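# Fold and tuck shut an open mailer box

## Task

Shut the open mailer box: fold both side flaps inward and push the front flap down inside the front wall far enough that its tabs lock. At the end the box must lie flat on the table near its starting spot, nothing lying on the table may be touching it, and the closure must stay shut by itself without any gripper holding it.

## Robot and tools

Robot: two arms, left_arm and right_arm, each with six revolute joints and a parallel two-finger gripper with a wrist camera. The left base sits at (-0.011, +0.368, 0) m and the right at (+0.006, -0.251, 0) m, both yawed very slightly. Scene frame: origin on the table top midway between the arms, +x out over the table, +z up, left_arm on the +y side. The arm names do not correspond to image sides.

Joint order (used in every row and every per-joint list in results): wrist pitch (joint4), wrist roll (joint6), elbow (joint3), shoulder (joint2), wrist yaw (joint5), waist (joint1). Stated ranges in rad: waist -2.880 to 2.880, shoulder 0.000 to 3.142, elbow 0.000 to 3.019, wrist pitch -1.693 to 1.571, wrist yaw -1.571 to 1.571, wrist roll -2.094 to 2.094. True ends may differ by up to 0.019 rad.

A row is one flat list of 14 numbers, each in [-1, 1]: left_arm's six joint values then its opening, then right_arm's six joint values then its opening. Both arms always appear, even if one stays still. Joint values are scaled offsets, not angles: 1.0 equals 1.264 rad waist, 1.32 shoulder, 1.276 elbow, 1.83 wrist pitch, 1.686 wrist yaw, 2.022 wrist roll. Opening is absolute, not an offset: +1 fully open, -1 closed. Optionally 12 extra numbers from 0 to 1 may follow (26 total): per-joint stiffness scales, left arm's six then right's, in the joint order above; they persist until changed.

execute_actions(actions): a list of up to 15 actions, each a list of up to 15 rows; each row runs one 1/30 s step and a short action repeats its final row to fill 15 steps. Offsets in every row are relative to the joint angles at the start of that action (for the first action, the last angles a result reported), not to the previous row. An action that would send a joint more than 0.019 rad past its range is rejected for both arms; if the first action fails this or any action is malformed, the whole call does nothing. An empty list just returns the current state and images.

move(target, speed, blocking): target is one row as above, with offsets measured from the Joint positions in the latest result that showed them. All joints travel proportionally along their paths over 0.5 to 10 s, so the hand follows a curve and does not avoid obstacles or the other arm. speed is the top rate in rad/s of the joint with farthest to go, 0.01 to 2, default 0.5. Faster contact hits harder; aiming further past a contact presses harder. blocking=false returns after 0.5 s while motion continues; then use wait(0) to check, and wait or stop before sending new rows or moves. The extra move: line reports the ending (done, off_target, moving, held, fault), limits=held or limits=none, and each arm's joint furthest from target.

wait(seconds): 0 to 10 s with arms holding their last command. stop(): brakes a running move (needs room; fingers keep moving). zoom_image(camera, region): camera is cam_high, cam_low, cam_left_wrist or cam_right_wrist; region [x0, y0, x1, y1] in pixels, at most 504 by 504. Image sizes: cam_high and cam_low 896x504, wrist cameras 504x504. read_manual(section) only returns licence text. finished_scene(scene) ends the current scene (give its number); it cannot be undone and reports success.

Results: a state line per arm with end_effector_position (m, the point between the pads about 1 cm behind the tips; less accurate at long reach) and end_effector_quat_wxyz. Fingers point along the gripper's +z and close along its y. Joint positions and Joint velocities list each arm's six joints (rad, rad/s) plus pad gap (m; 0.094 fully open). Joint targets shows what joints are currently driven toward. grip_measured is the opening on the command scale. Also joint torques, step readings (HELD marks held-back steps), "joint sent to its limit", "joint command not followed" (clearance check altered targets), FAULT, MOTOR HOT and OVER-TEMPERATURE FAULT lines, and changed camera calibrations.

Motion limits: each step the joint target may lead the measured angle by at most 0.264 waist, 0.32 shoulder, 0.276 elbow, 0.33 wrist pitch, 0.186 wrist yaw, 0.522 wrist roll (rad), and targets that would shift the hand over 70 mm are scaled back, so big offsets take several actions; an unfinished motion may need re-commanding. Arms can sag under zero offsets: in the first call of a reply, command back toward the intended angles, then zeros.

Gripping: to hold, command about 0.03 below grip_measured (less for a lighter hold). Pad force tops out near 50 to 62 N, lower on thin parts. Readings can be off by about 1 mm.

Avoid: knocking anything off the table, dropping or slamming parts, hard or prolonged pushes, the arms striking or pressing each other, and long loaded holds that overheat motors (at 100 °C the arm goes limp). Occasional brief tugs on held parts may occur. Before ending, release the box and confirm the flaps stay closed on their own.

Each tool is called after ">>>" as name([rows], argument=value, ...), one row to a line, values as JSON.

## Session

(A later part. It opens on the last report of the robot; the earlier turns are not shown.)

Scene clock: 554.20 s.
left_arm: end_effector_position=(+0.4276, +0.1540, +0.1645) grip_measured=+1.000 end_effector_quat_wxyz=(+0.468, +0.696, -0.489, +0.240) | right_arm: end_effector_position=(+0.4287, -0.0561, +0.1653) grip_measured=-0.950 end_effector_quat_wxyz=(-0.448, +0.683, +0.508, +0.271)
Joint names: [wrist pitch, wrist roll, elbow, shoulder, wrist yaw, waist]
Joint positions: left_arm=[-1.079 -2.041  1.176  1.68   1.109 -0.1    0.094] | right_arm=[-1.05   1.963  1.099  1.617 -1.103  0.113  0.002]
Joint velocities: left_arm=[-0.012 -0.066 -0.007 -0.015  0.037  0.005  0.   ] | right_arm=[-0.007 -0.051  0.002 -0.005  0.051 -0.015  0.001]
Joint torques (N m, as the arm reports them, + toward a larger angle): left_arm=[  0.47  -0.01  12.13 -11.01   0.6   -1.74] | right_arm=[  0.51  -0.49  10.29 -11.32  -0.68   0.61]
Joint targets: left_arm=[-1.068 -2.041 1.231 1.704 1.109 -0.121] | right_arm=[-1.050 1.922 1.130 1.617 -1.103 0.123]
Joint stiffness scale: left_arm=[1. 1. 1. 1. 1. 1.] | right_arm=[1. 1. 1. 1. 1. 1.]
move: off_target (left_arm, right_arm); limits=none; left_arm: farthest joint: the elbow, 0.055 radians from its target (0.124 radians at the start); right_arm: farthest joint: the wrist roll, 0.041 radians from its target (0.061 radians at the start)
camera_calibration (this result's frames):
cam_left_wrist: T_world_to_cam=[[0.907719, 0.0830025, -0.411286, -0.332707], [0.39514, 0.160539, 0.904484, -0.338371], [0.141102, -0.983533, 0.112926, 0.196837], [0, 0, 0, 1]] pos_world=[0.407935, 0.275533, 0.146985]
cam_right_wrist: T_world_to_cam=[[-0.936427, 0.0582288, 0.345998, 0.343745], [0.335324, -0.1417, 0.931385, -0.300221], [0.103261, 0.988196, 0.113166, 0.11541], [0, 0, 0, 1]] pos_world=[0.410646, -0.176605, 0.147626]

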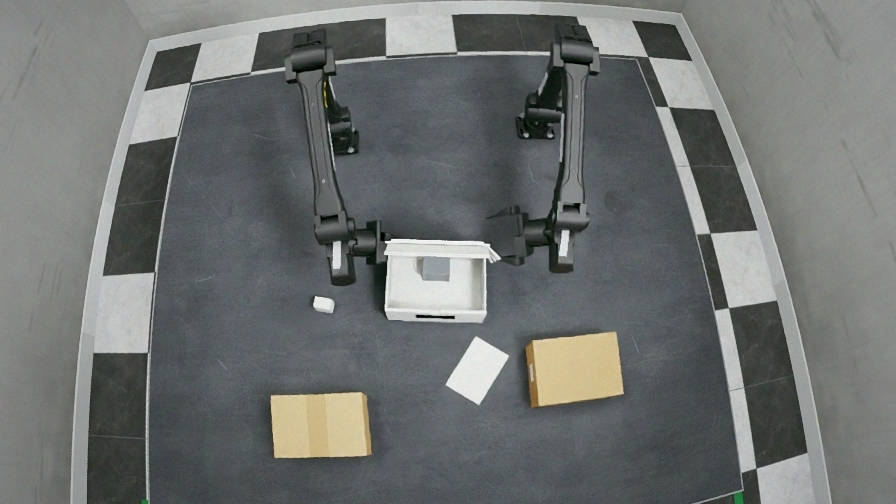

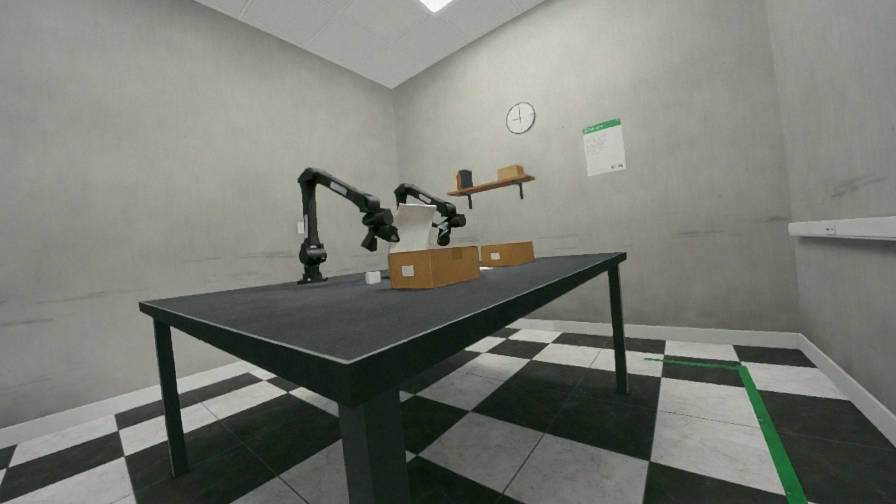

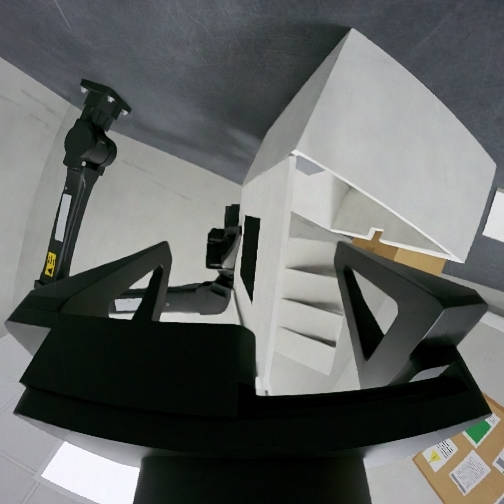

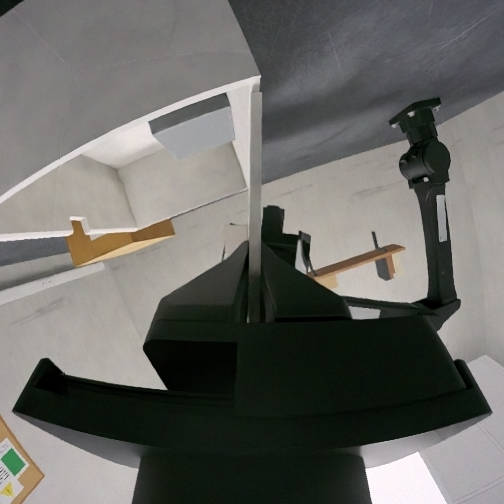

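>>> move(target=[0,0,0.10,0.058,0,-0.085,1, 0,-0.02,0.024,0,0,0.03,-1], speed=0.06)

>>> zoom_image(camera="cam_high", region=[370, 190, 570, 335])

Scene clock: 564.57 s.
left_arm: end_effector_position=(+0.4319, +0.1029, +0.1674) grip_measured=+1.000 end_effector_quat_wxyz=(+0.473, +0.665, -0.531, +0.226) | right_arm: end_effector_position=(+0.4268, -0.0517, +0.1655) grip_measured=-0.950 end_effector_quat_wxyz=(-0.447, +0.675, +0.519, +0.274)
Joint names: [wrist pitch, wrist roll, elbow, shoulder, wrist yaw, waist]
Joint positions: left_arm=[-1.079 -2.041  1.26   1.734  1.104 -0.204  0.094] | right_arm=[-1.05   1.942  1.1    1.617 -1.104  0.124  0.002]
Joint velocities: left_arm=[-0.002  0.037 -0.012 -0.034 -0.037 -0.015  0.   ] | right_arm=[-0.007  0.037 -0.002 -0.015 -0.022 -0.005 -0.   ]
Joint torques (N m, as the arm reports them, + toward a larger angle): left_arm=[  0.06  -0.02  11.4  -11.94   0.79  -0.33] | right_arm=[  0.75  -0.2   10.33 -11.53  -0.67   1.11]
Joint targets: left_arm=[-1.079 -2.041 1.303 1.756 1.109 -0.207] | right_arm=[-1.050 1.922 1.130 1.617 -1.103 0.151]
Joint stiffness scale: left_arm=[1. 1. 1. 1. 1. 1.] | right_arm=[1. 1. 1. 1. 1. 1.]
move: off_target (left_arm, right_arm); limits=none; left_arm: farthest joint: the elbow, 0.044 radians from its target (0.128 radians at the start); right_arm: farthest joint: the elbow, 0.030 radians from its target (0.030 radians at the start)
camera_calibration (this result's frames):
cam_left_wrist: T_world_to_cam=[[0.923356, -0.0127999, -0.383732, -0.332665], [0.382377, 0.120895, 0.916063, -0.326845], [0.0346659, -0.992583, 0.116524, 0.191992], [0, 0, 0, 1]] pos_world=[0.425491, 0.225824, 0.149385]
cam_right_wrist: T_world_to_cam=[[-0.943769, 0.0387442, 0.328327, 0.346665], [0.320394, -0.137733, 0.937218, -0.293569], [0.0815331, 0.989711, 0.117574, 0.119841], [0, 0, 0, 1]] pos_world=[0.411459, -0.172474, 0.147228]

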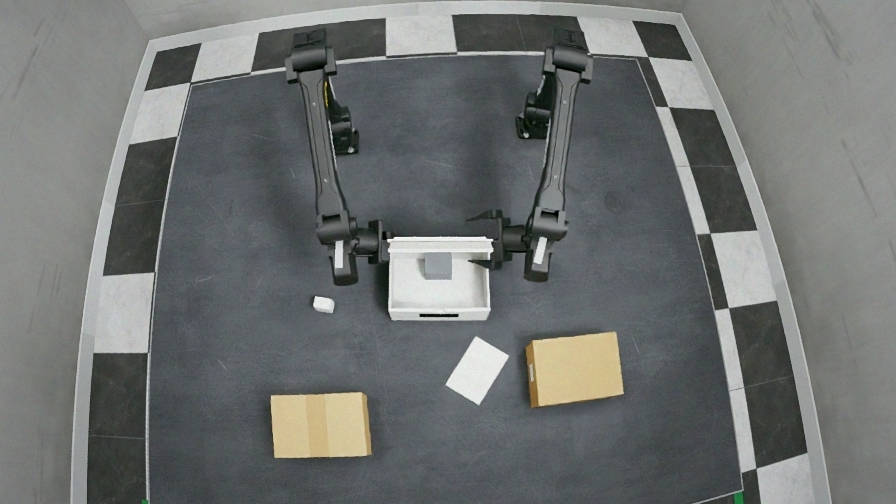

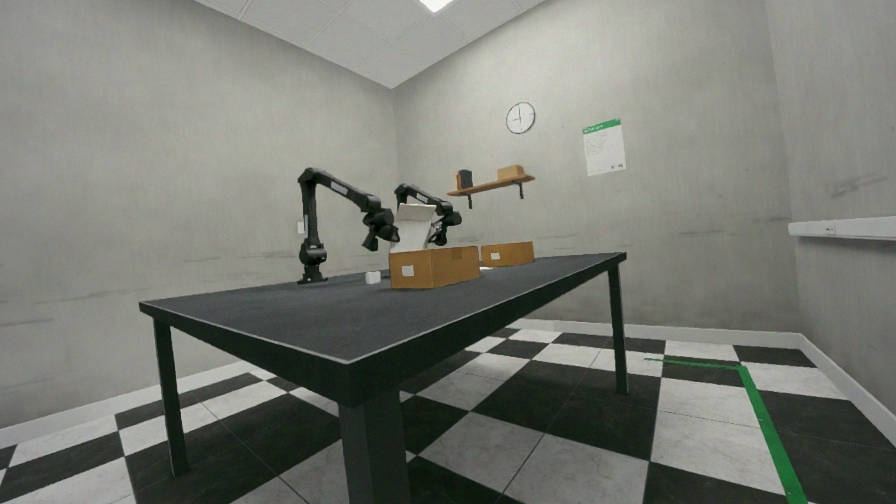

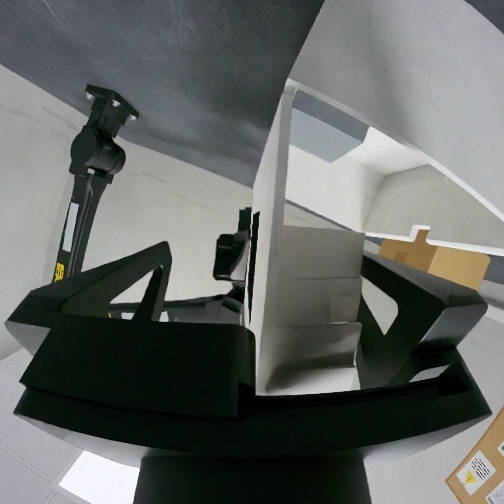

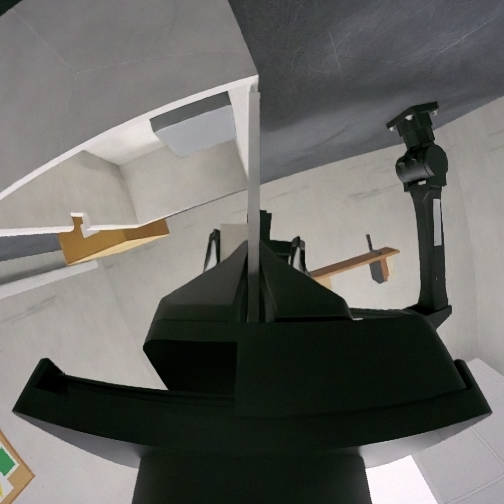

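Region (370, 190, 570, 335) of cam_high's 896x504 image, scaled by 2.520, with more detail than that image has; it fills the top 365 rows of this view, and the rest is white.

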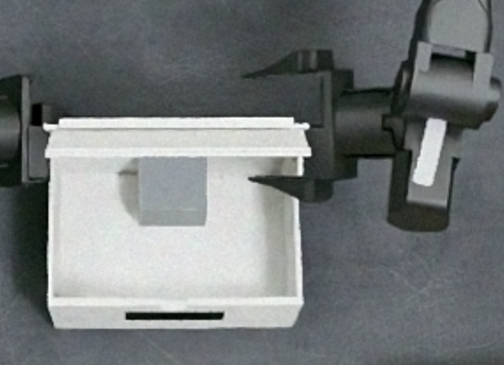

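>>> move(target=[0,0,-0.064,-0.065,0,0.10,1, 0,-0.01,0.024,0,0,0,-1], speed=0.15)

>>> move(target=[0,0,0.02,0,0,0,0.4, 0,-0.01,0.024,0,0,0,-1])

>>> zoom_image(camera="cam_high", region=[370, 190, 570, 335])

Scene clock: 574.73 s.
left_arm: end_effector_position=(+0.4317, +0.1634, +0.1651) grip_measured=+1.000 end_effector_quat_wxyz=(+0.463, +0.701, -0.483, +0.245) | right_arm: end_effector_position=(+0.4268, -0.0517, +0.1655) grip_measured=-0.950 end_effector_quat_wxyz=(-0.447, +0.675, +0.519, +0.274)
Joint names: [wrist pitch, wrist roll, elbow, shoulder, wrist yaw, waist]
Joint positions: left_arm=[-1.079 -2.041  1.175  1.677  1.104 -0.08   0.094] | right_arm=[-1.05   1.942  1.1    1.617 -1.104  0.124  0.002]
Joint velocities: left_arm=[-0.007  0.037 -0.007  0.005  0.007 -0.024  0.   ] | right_arm=[-0.012 -0.022 -0.012 -0.005  0.095  0.005 -0.   ]
Joint torques (N m, as the arm reports them, + toward a larger angle): left_arm=[ -0.02  -0.02   7.7  -15.13   0.58   0.  ] | right_arm=[  0.56  -0.2   10.37 -11.45  -0.67   0.28]
Joint targets: left_arm=[-1.079 -2.041 1.178 1.648 1.104 -0.078] | right_arm=[-1.050 1.922 1.130 1.617 -1.104 0.124]
Joint stiffness scale: left_arm=[1. 1. 1. 1. 1. 1.] | right_arm=[1. 1. 1. 1. 1. 1.]
move: off_target (left_arm, right_arm); limits=none; left_arm: farthest joint: the shoulder, 0.028 radians from its target (0.086 radians at the start); right_arm: farthest joint: the elbow, 0.031 radians from its target (0.031 radians at the start)
camera_calibration (this result's frames):
cam_left_wrist: T_world_to_cam=[[0.907118, 0.10338, -0.407981, -0.340635], [0.388892, 0.164776, 0.906428, -0.340299], [0.160932, -0.980898, 0.109268, 0.197112], [0, 0, 0, 1]] pos_world=[0.409614, 0.284635, 0.147946]
cam_right_wrist: T_world_to_cam=[[-0.943769, 0.0387442, 0.328327, 0.346665], [0.320394, -0.137733, 0.937218, -0.293569], [0.0815331, 0.989711, 0.117574, 0.119841], [0, 0, 0, 1]] pos_world=[0.411459, -0.172474, 0.147228]

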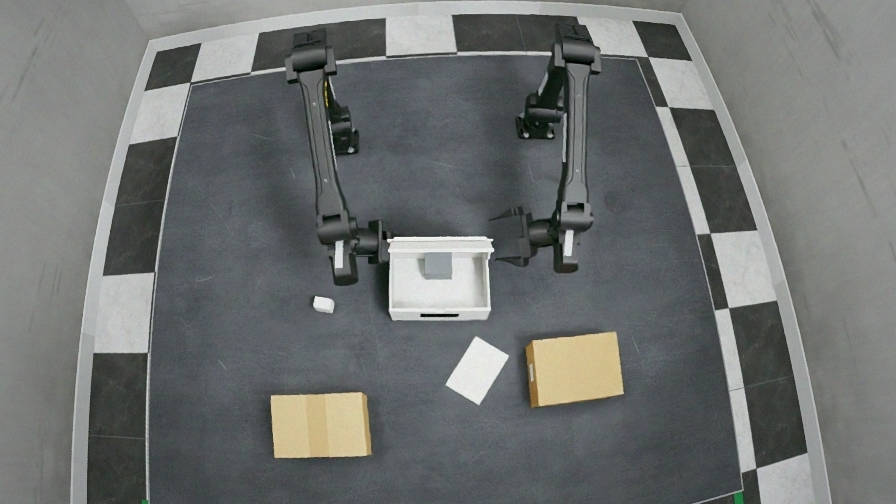

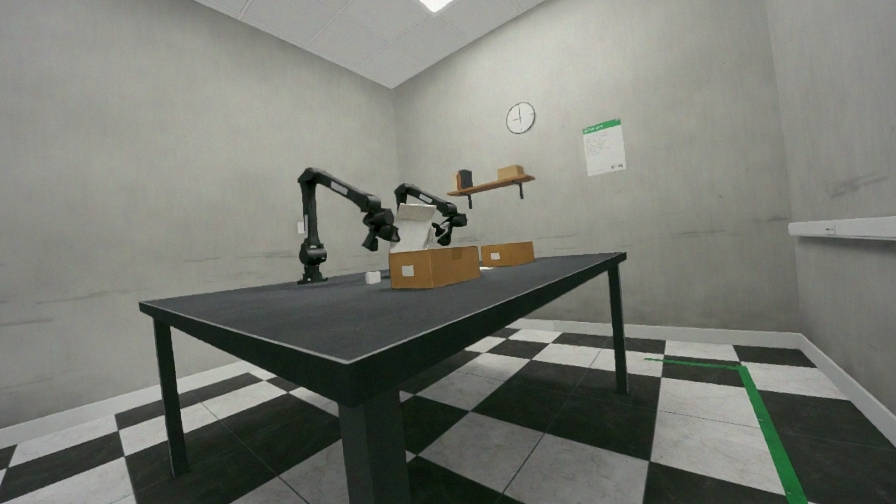

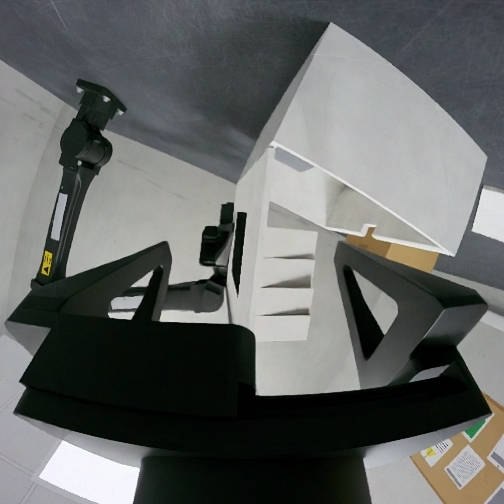

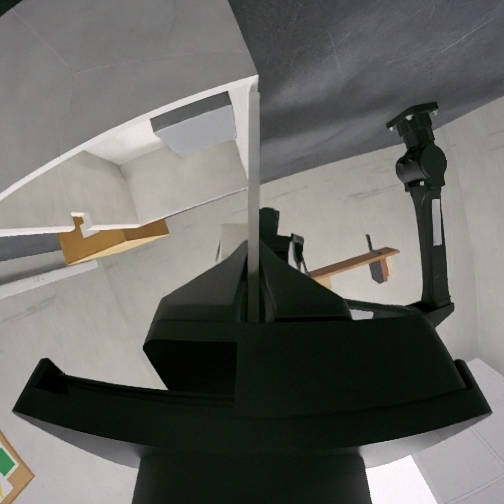

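Scene clock: 575.43 s.
left_arm: end_effector_position=(+0.4312, +0.1635, +0.1645) grip_measured=+0.402 end_effector_quat_wxyz=(+0.464, +0.701, -0.483, +0.245) | right_arm: end_effector_position=(+0.4268, -0.0517, +0.1655) grip_measured=-0.950 end_effector_quat_wxyz=(-0.447, +0.675, +0.519, +0.274)
Joint names: [wrist pitch, wrist roll, elbow, shoulder, wrist yaw, waist]
Joint positions: left_arm=[-1.079 -2.041  1.174  1.677  1.104 -0.08   0.066] | right_arm=[-1.05   1.942  1.1    1.617 -1.104  0.124  0.002]
Joint velocities: left_arm=[-0.002  0.066  0.002 -0.005  0.022 -0.005  0.   ] | right_arm=[ 0.007 -0.037 -0.007 -0.005  0.007  0.015  0.001]
Joint torques (N m, as the arm reports them, + toward a larger angle): left_arm=[ -0.02  -0.02   9.8  -13.09   0.58  -0.14] | right_arm=[  0.67  -0.19  10.22 -11.43  -0.72  -0.12]
Joint targets: left_arm=[-1.079 -2.041 1.201 1.677 1.104 -0.080] | right_arm=[-1.050 1.922 1.130 1.617 -1.104 0.124]
Joint stiffness scale: left_arm=[1. 1. 1. 1. 1. 1.] | right_arm=[1. 1. 1. 1. 1. 1.]
move: off_target (left_arm, right_arm); limits=none; left_arm: farthest joint: the elbow, 0.027 radians from its target (0.025 radians at the start); right_arm: farthest joint: the elbow, 0.031 radians from its target (0.031 radians at the start)
camera_calibration (this result's frames):
cam_left_wrist: T_world_to_cam=[[0.906499, 0.103449, -0.409339, -0.339908], [0.390266, 0.164622, 0.905865, -0.340125], [0.161097, -0.980917, 0.108857, 0.197305], [0, 0, 0, 1]] pos_world=[0.40908, 0.284695, 0.147492]
cam_right_wrist: T_world_to_cam=[[-0.943769, 0.0387442, 0.328327, 0.346665], [0.320394, -0.137733, 0.937218, -0.293569], [0.0815331, 0.989711, 0.117574, 0.119841], [0, 0, 0, 1]] pos_world=[0.411459, -0.172474, 0.147228]

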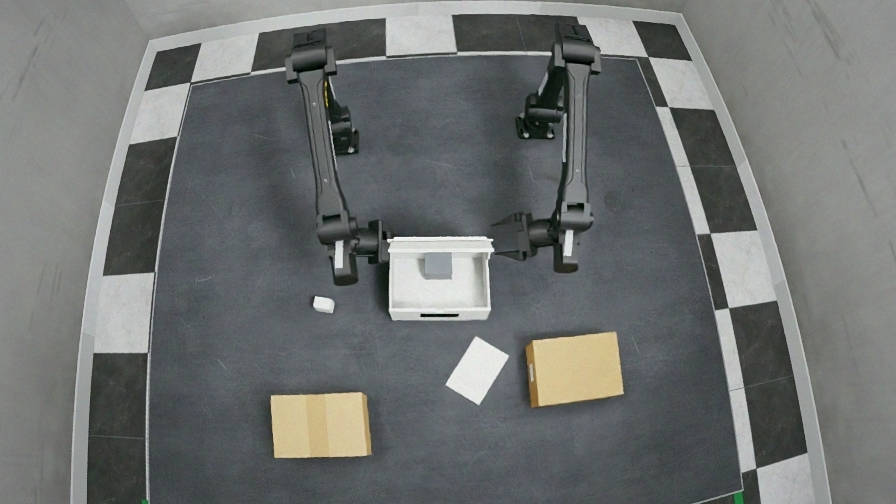

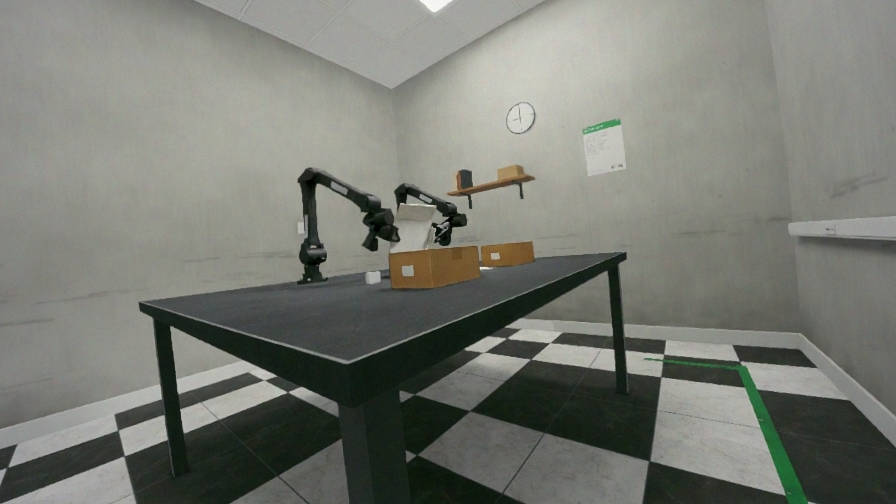

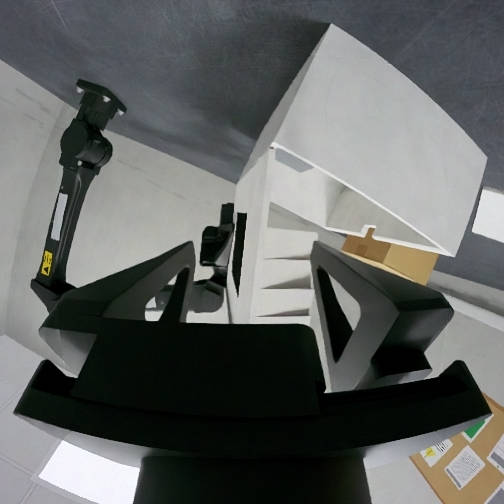

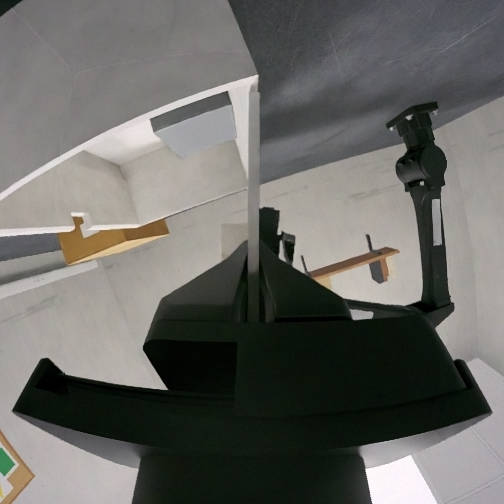

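Region (370, 190, 570, 335) of cam_high's 896x504 image, scaled by 2.520, with more detail than that image has; it fills the top 365 rows of this view, and the rest is white.

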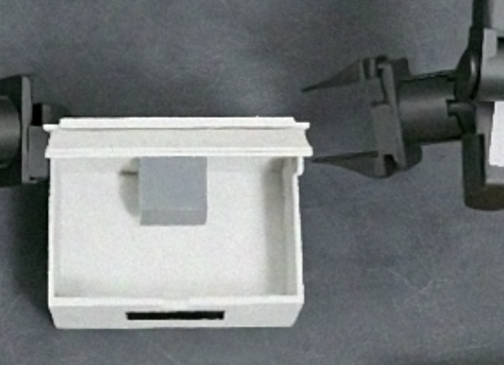

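>>> move(target=[0,0,0.10,0.058,0,-0.115,0.35, 0,-0.01,0.024,0,0,0.02,-1], speed=0.07)

Scene clock: 586.77 s.
left_arm: end_effector_position=(+0.4313, +0.1016, +0.1648) grip_measured=+0.352 end_effector_quat_wxyz=(+0.471, +0.666, -0.534, +0.223) | right_arm: end_effector_position=(+0.4266, -0.0513, +0.1657) grip_measured=-0.950 end_effector_quat_wxyz=(-0.446, +0.672, +0.523, +0.276)
Joint names: [wrist pitch, wrist roll, elbow, shoulder, wrist yaw, waist]
Joint positions: left_arm=[-1.079 -2.041  1.26   1.737  1.096 -0.208  0.064] | right_arm=[-1.05   1.931  1.1    1.616 -1.104  0.125  0.002]
Joint velocities: left_arm=[ 0.007  0.022  0.012 -0.005 -0.022 -0.015  0.   ] | right_arm=[-0.007 -0.066  0.002 -0.015  0.007  0.005  0.001]
Joint torques (N m, as the arm reports them, + toward a larger angle): left_arm=[  0.04  -0.01  11.05 -12.62   0.93  -1.44] | right_arm=[  0.72  -0.1   10.13 -11.11  -0.68   1.3 ]
Joint targets: left_arm=[-1.079 -2.041 1.301 1.753 1.104 -0.225] | right_arm=[-1.050 1.921 1.130 1.617 -1.104 0.149]
Joint stiffness scale: left_arm=[1. 1. 1. 1. 1. 1.] | right_arm=[1. 1. 1. 1. 1. 1.]
move: off_target (left_arm, right_arm); limits=none; left_arm: farthest joint: the elbow, 0.041 radians from its target (0.128 radians at the start); right_arm: farthest joint: the elbow, 0.031 radians from its target (0.031 radians at the start)
camera_calibration (this result's frames):
cam_left_wrist: T_world_to_cam=[[0.923069, -0.013172, -0.384409, -0.332888], [0.383408, 0.111291, 0.916849, -0.323643], [0.0307045, -0.993701, 0.107779, 0.194279], [0, 0, 0, 1]] pos_world=[0.4254, 0.224689, 0.147827]
cam_right_wrist: T_world_to_cam=[[-0.947174, 0.0327711, 0.319041, 0.349051], [0.311955, -0.136841, 0.940191, -0.290422], [0.0744691, 0.990051, 0.119389, 0.122098], [0, 0, 0, 1]] pos_world=[0.412118, -0.172063, 0.147113]

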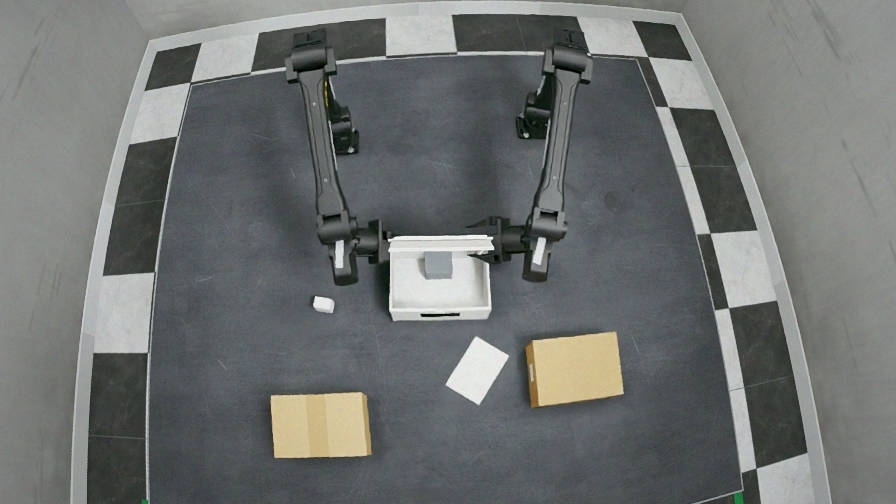

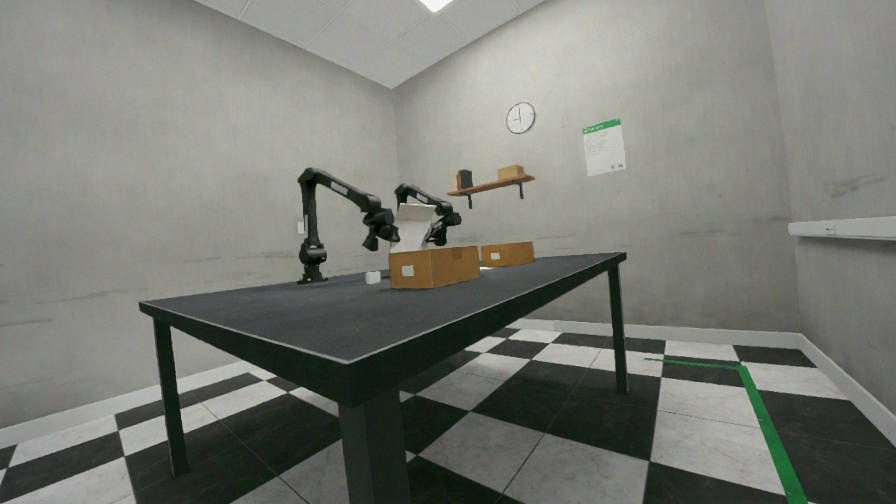

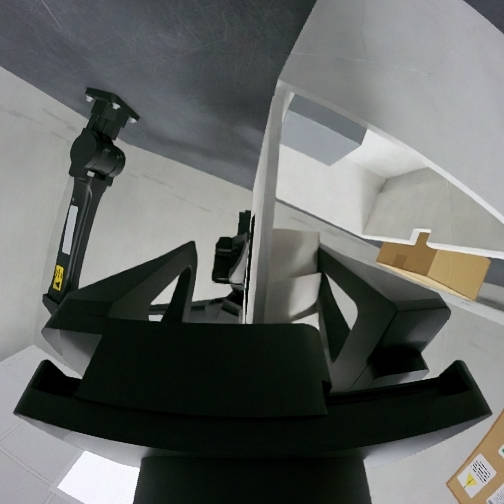

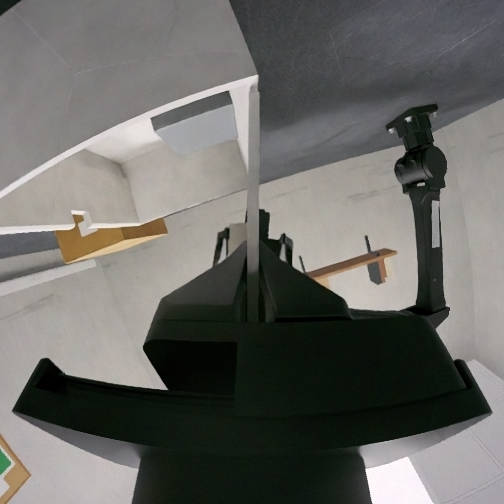

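>>> execute_actions([
  [[0,0,0.025,0,0,0,0.1,0,0,0.024,0,0,0,-1]],
  [[0,0,0.025,0,0,0,-0.15,0,0,0.024,0,0,0,-1]],
  [[0,0,0.025,0,0,0,-0.4,0,0,0.024,0,0,0,-0.75]],
  [[0,0,0.025,0,0,0,-0.65,0,0,0.024,0,0,0,-0.7]],
])

>>> move(target=[0,0,-0.045,-0.06,0,0,-0.7, 0,0,0.024,0,0,0,-0.7], speed=0.06)

Scene clock: 603.87 s.
left_arm: end_effector_position=(+0.4342, +0.1044, +0.1623) grip_measured=-0.646 end_effector_quat_wxyz=(+0.463, +0.668, -0.538, +0.226) | right_arm: end_effector_position=(+0.4255, -0.0504, +0.1662) grip_measured=-0.702 end_effector_quat_wxyz=(-0.444, +0.666, +0.530, +0.279)
Joint names: [wrist pitch, wrist roll, elbow, shoulder, wrist yaw, waist]
Joint positions: left_arm=[-1.07  -2.035  1.26   1.738  1.081 -0.204  0.017] | right_arm=[-1.054  1.91   1.1    1.615 -1.104  0.127  0.014]
Joint velocities: left_arm=[ 0.002  0.007  0.002  0.005  0.022 -0.015  0.001] | right_arm=[ 0.007  0.037 -0.027 -0.005 -0.051 -0.005 -0.   ]
Joint torques (N m, as the arm reports them, + toward a larger angle): left_arm=[  0.08  -0.02  10.32 -13.87   0.51  -0.11] | right_arm=[  0.72   0.06  10.33 -11.82  -0.69  -0.19]
Joint targets: left_arm=[-1.070 -2.037 1.292 1.738 1.080 -0.204] | right_arm=[-1.054 1.910 1.130 1.615 -1.104 0.127]
Joint stiffness scale: left_arm=[1. 1. 1. 1. 1. 1.] | right_arm=[1. 1. 1. 1. 1. 1.]
Step readings (joint positions; steps 1 to 15: 1st action; 16 to 30: 2nd action; 31 to 45: 3rd action; 46 to 60: 4th action):
0: left_arm=[-1.079 -2.041 1.260 1.737 1.096 -0.208] | right_arm=[-1.050 1.931 1.100 1.616 -1.104 0.125]
1: left_arm=[-1.078 -2.041 1.260 1.737 1.094 -0.208] | right_arm=[-1.050 1.931 1.100 1.616 -1.104 0.125]
2: left_arm=[-1.077 -2.041 1.260 1.737 1.091 -0.207] | right_arm=[-1.050 1.928 1.100 1.616 -1.103 0.125]
4: left_arm=[-1.077 -2.041 1.260 1.737 1.091 -0.206] | right_arm=[-1.050 1.926 1.100 1.615 -1.104 0.125]
8: left_arm=[-1.077 -2.041 1.260 1.737 1.091 -0.206] | right_arm=[-1.050 1.925 1.100 1.615 -1.104 0.125]
15: left_arm=[-1.077 -2.041 1.260 1.737 1.091 -0.206] | right_arm=[-1.050 1.925 1.100 1.615 -1.104 0.125]
16: left_arm=[-1.076 -2.041 1.260 1.737 1.088 -0.206] | right_arm=[-1.051 1.922 1.100 1.615 -1.104 0.125]
17: left_arm=[-1.072 -2.041 1.260 1.738 1.085 -0.205] | right_arm=[-1.052 1.916 1.100 1.615 -1.104 0.125]
19: left_arm=[-1.070 -2.041 1.260 1.738 1.084 -0.204] | right_arm=[-1.054 1.912 1.100 1.615 -1.104 0.127]
23: left_arm=[-1.070 -2.041 1.260 1.738 1.084 -0.204] | right_arm=[-1.054 1.910 1.100 1.615 -1.104 0.127]
30: left_arm=[-1.070 -2.041 1.260 1.738 1.084 -0.204] | right_arm=[-1.054 1.910 1.100 1.615 -1.104 0.127]
31: left_arm=[-1.070 -2.041 1.260 1.738 1.082 -0.204] | right_arm=[-1.054 1.910 1.100 1.615 -1.104 0.127]
32: left_arm=[-1.069 -2.038 1.260 1.738 1.080 -0.204] | right_arm=[-1.054 1.910 1.100 1.615 -1.104 0.127]
34: left_arm=[-1.070 -2.038 1.260 1.738 1.080 -0.204] | right_arm=[-1.054 1.910 1.100 1.615 -1.104 0.127]
38: left_arm=[-1.070 -2.036 1.260 1.738 1.080 -0.204] | right_arm=[-1.054 1.910 1.100 1.615 -1.104 0.127]
45: left_arm=[-1.070 -2.036 1.260 1.738 1.080 -0.204] | right_arm=[-1.054 1.910 1.100 1.615 -1.104 0.127]
46: left_arm=[-1.070 -2.035 1.260 1.738 1.080 -0.204] | right_arm=[-1.054 1.910 1.100 1.615 -1.104 0.127]
47: left_arm=[-1.070 -2.035 1.260 1.738 1.081 -0.204] | right_arm=[-1.054 1.910 1.100 1.615 -1.104 0.127]
49: left_arm=[-1.070 -2.035 1.260 1.738 1.081 -0.204] | right_arm=[-1.054 1.910 1.100 1.615 -1.104 0.127]
53: left_arm=[-1.070 -2.035 1.260 1.738 1.081 -0.204] | right_arm=[-1.054 1.910 1.100 1.615 -1.104 0.127]
60: Joint positions above
camera_calibration (this result's frames):
cam_left_wrist: T_world_to_cam=[[0.929145, -0.00711593, -0.369648, -0.342107], [0.368394, 0.102293, 0.924025, -0.316476], [0.031237, -0.994729, 0.0976662, 0.19875], [0, 0, 0, 1]] pos_world=[0.428247, 0.227641, 0.146561]
cam_right_wrist: T_world_to_cam=[[-0.952455, 0.0209152, 0.303961, 0.351954], [0.298562, -0.134844, 0.944816, -0.285366], [0.0607482, 0.990646, 0.122188, 0.12665], [0, 0, 0, 1]] pos_world=[0.412726, -0.171307, 0.147163]

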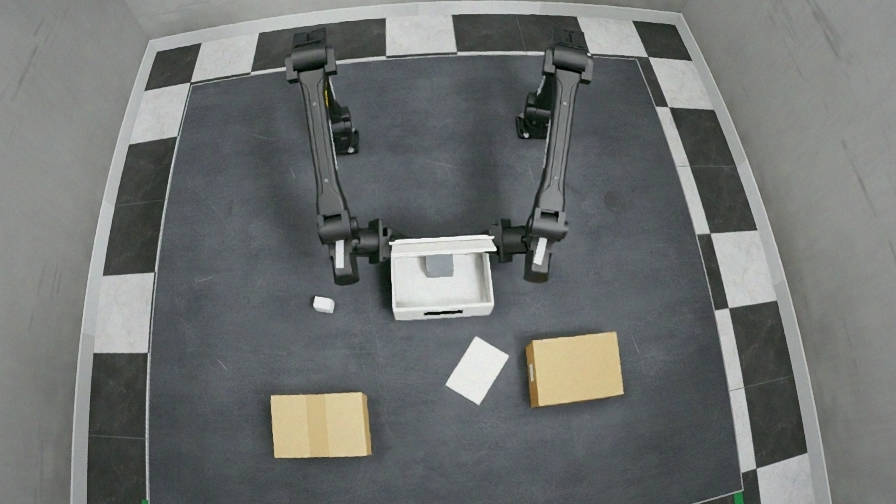

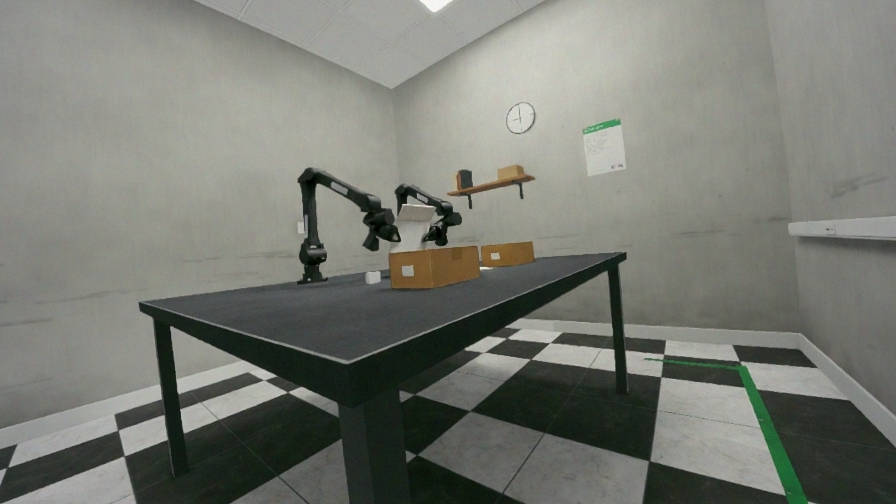

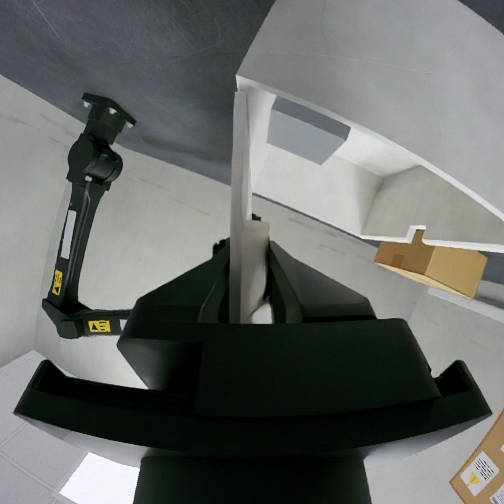

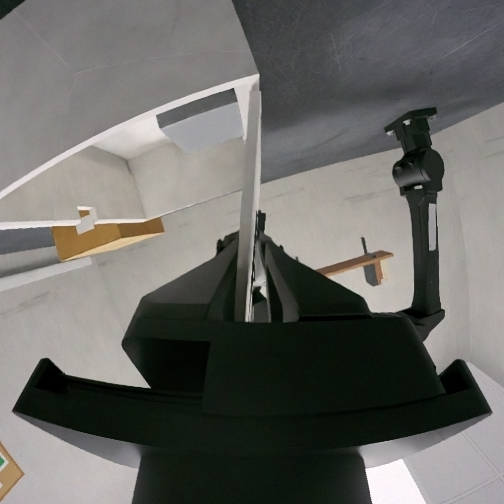

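Scene clock: 605.47 s.
left_arm: end_effector_position=(+0.4139, +0.1092, +0.1605) grip_measured=-0.698 end_effector_quat_wxyz=(+0.466, +0.670, -0.534, +0.219) | right_arm: end_effector_position=(+0.4255, -0.0504, +0.1662) grip_measured=-0.701 end_effector_quat_wxyz=(-0.444, +0.666, +0.530, +0.279)
Joint names: [wrist pitch, wrist roll, elbow, shoulder, wrist yaw, waist]
Joint positions: left_arm=[-1.068 -2.035  1.201  1.699  1.083 -0.204  0.014] | right_arm=[-1.054  1.91   1.1    1.615 -1.104  0.127  0.014]
Joint velocities: left_arm=[-0.002  0.022 -0.002 -0.015 -0.007 -0.005 -0.001] | right_arm=[ 0.002 -0.066 -0.002 -0.015 -0.051 -0.015 -0.   ]
Joint torques (N m, as the arm reports them, + toward a larger angle): left_arm=[ -0.08  -0.02   7.69 -16.3    0.51  -0.16] | right_arm=[  0.56   0.08  10.2  -11.64  -0.69  -0.63]
Joint targets: left_arm=[-1.070 -2.035 1.203 1.659 1.081 -0.204] | right_arm=[-1.054 1.910 1.130 1.615 -1.104 0.127]
Joint stiffness scale: left_arm=[1. 1. 1. 1. 1. 1.] | right_arm=[1. 1. 1. 1. 1. 1.]
move: off_target (left_arm, right_arm); limits=none; left_arm: farthest joint: the shoulder, 0.040 radians from its target (0.079 radians at the start); right_arm: farthest joint: the elbow, 0.031 radians from its target (0.031 radians at the start)
camera_calibration (this result's frames):
cam_left_wrist: T_world_to_cam=[[0.92217, -0.00589691, -0.38674, -0.318419], [0.385375, 0.0992834, 0.917403, -0.313417], [0.032987, -0.995042, 0.0938287, 0.204252], [0, 0, 0, 1]] pos_world=[0.407682, 0.232479, 0.14522]
cam_right_wrist: T_world_to_cam=[[-0.952455, 0.0209152, 0.303961, 0.351954], [0.298562, -0.134844, 0.944816, -0.285366], [0.0607482, 0.990646, 0.122188, 0.12665], [0, 0, 0, 1]] pos_world=[0.412726, -0.171307, 0.147163]

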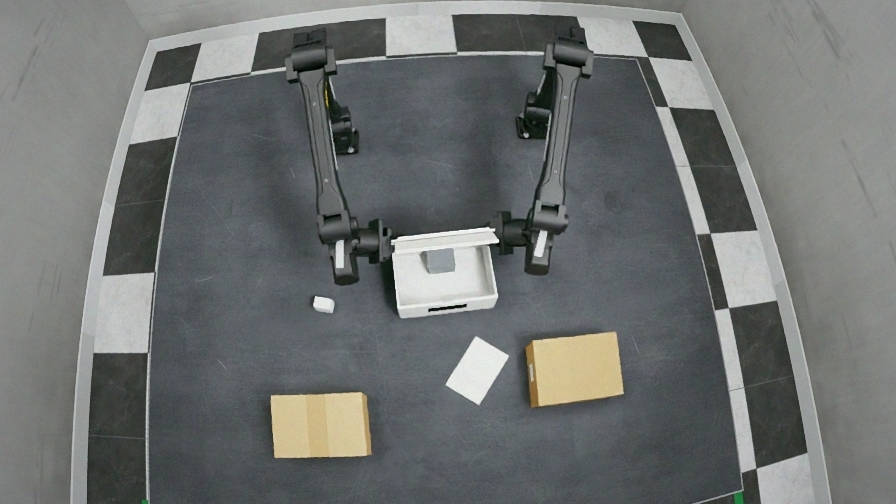

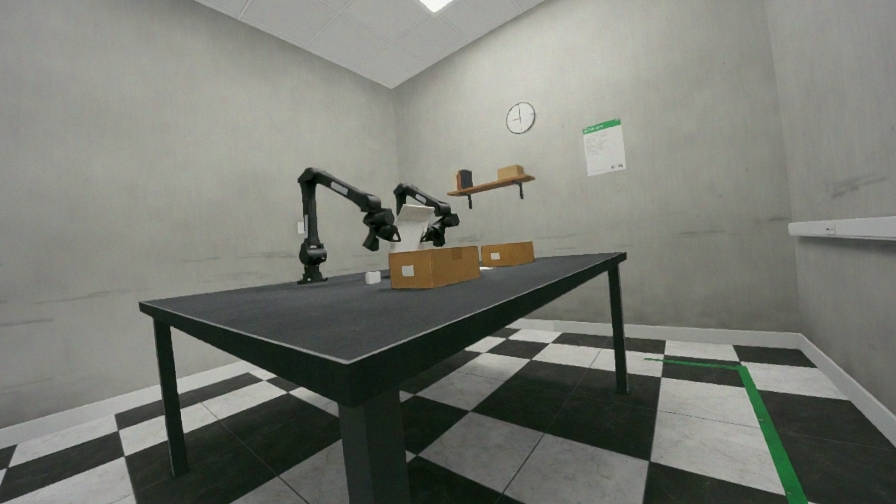

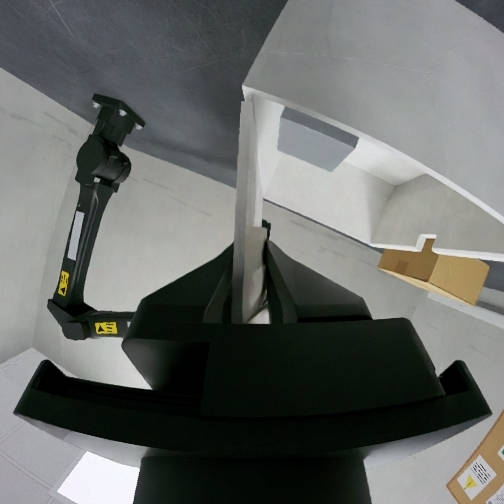

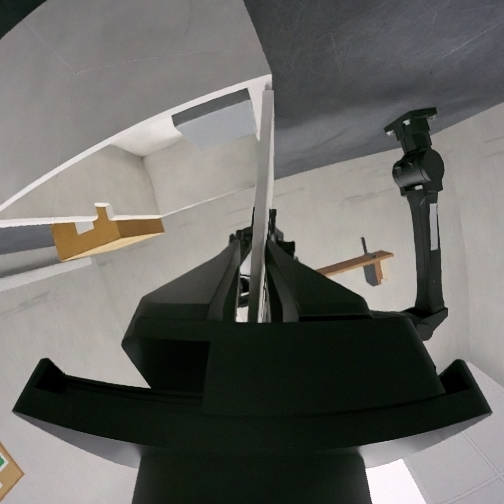

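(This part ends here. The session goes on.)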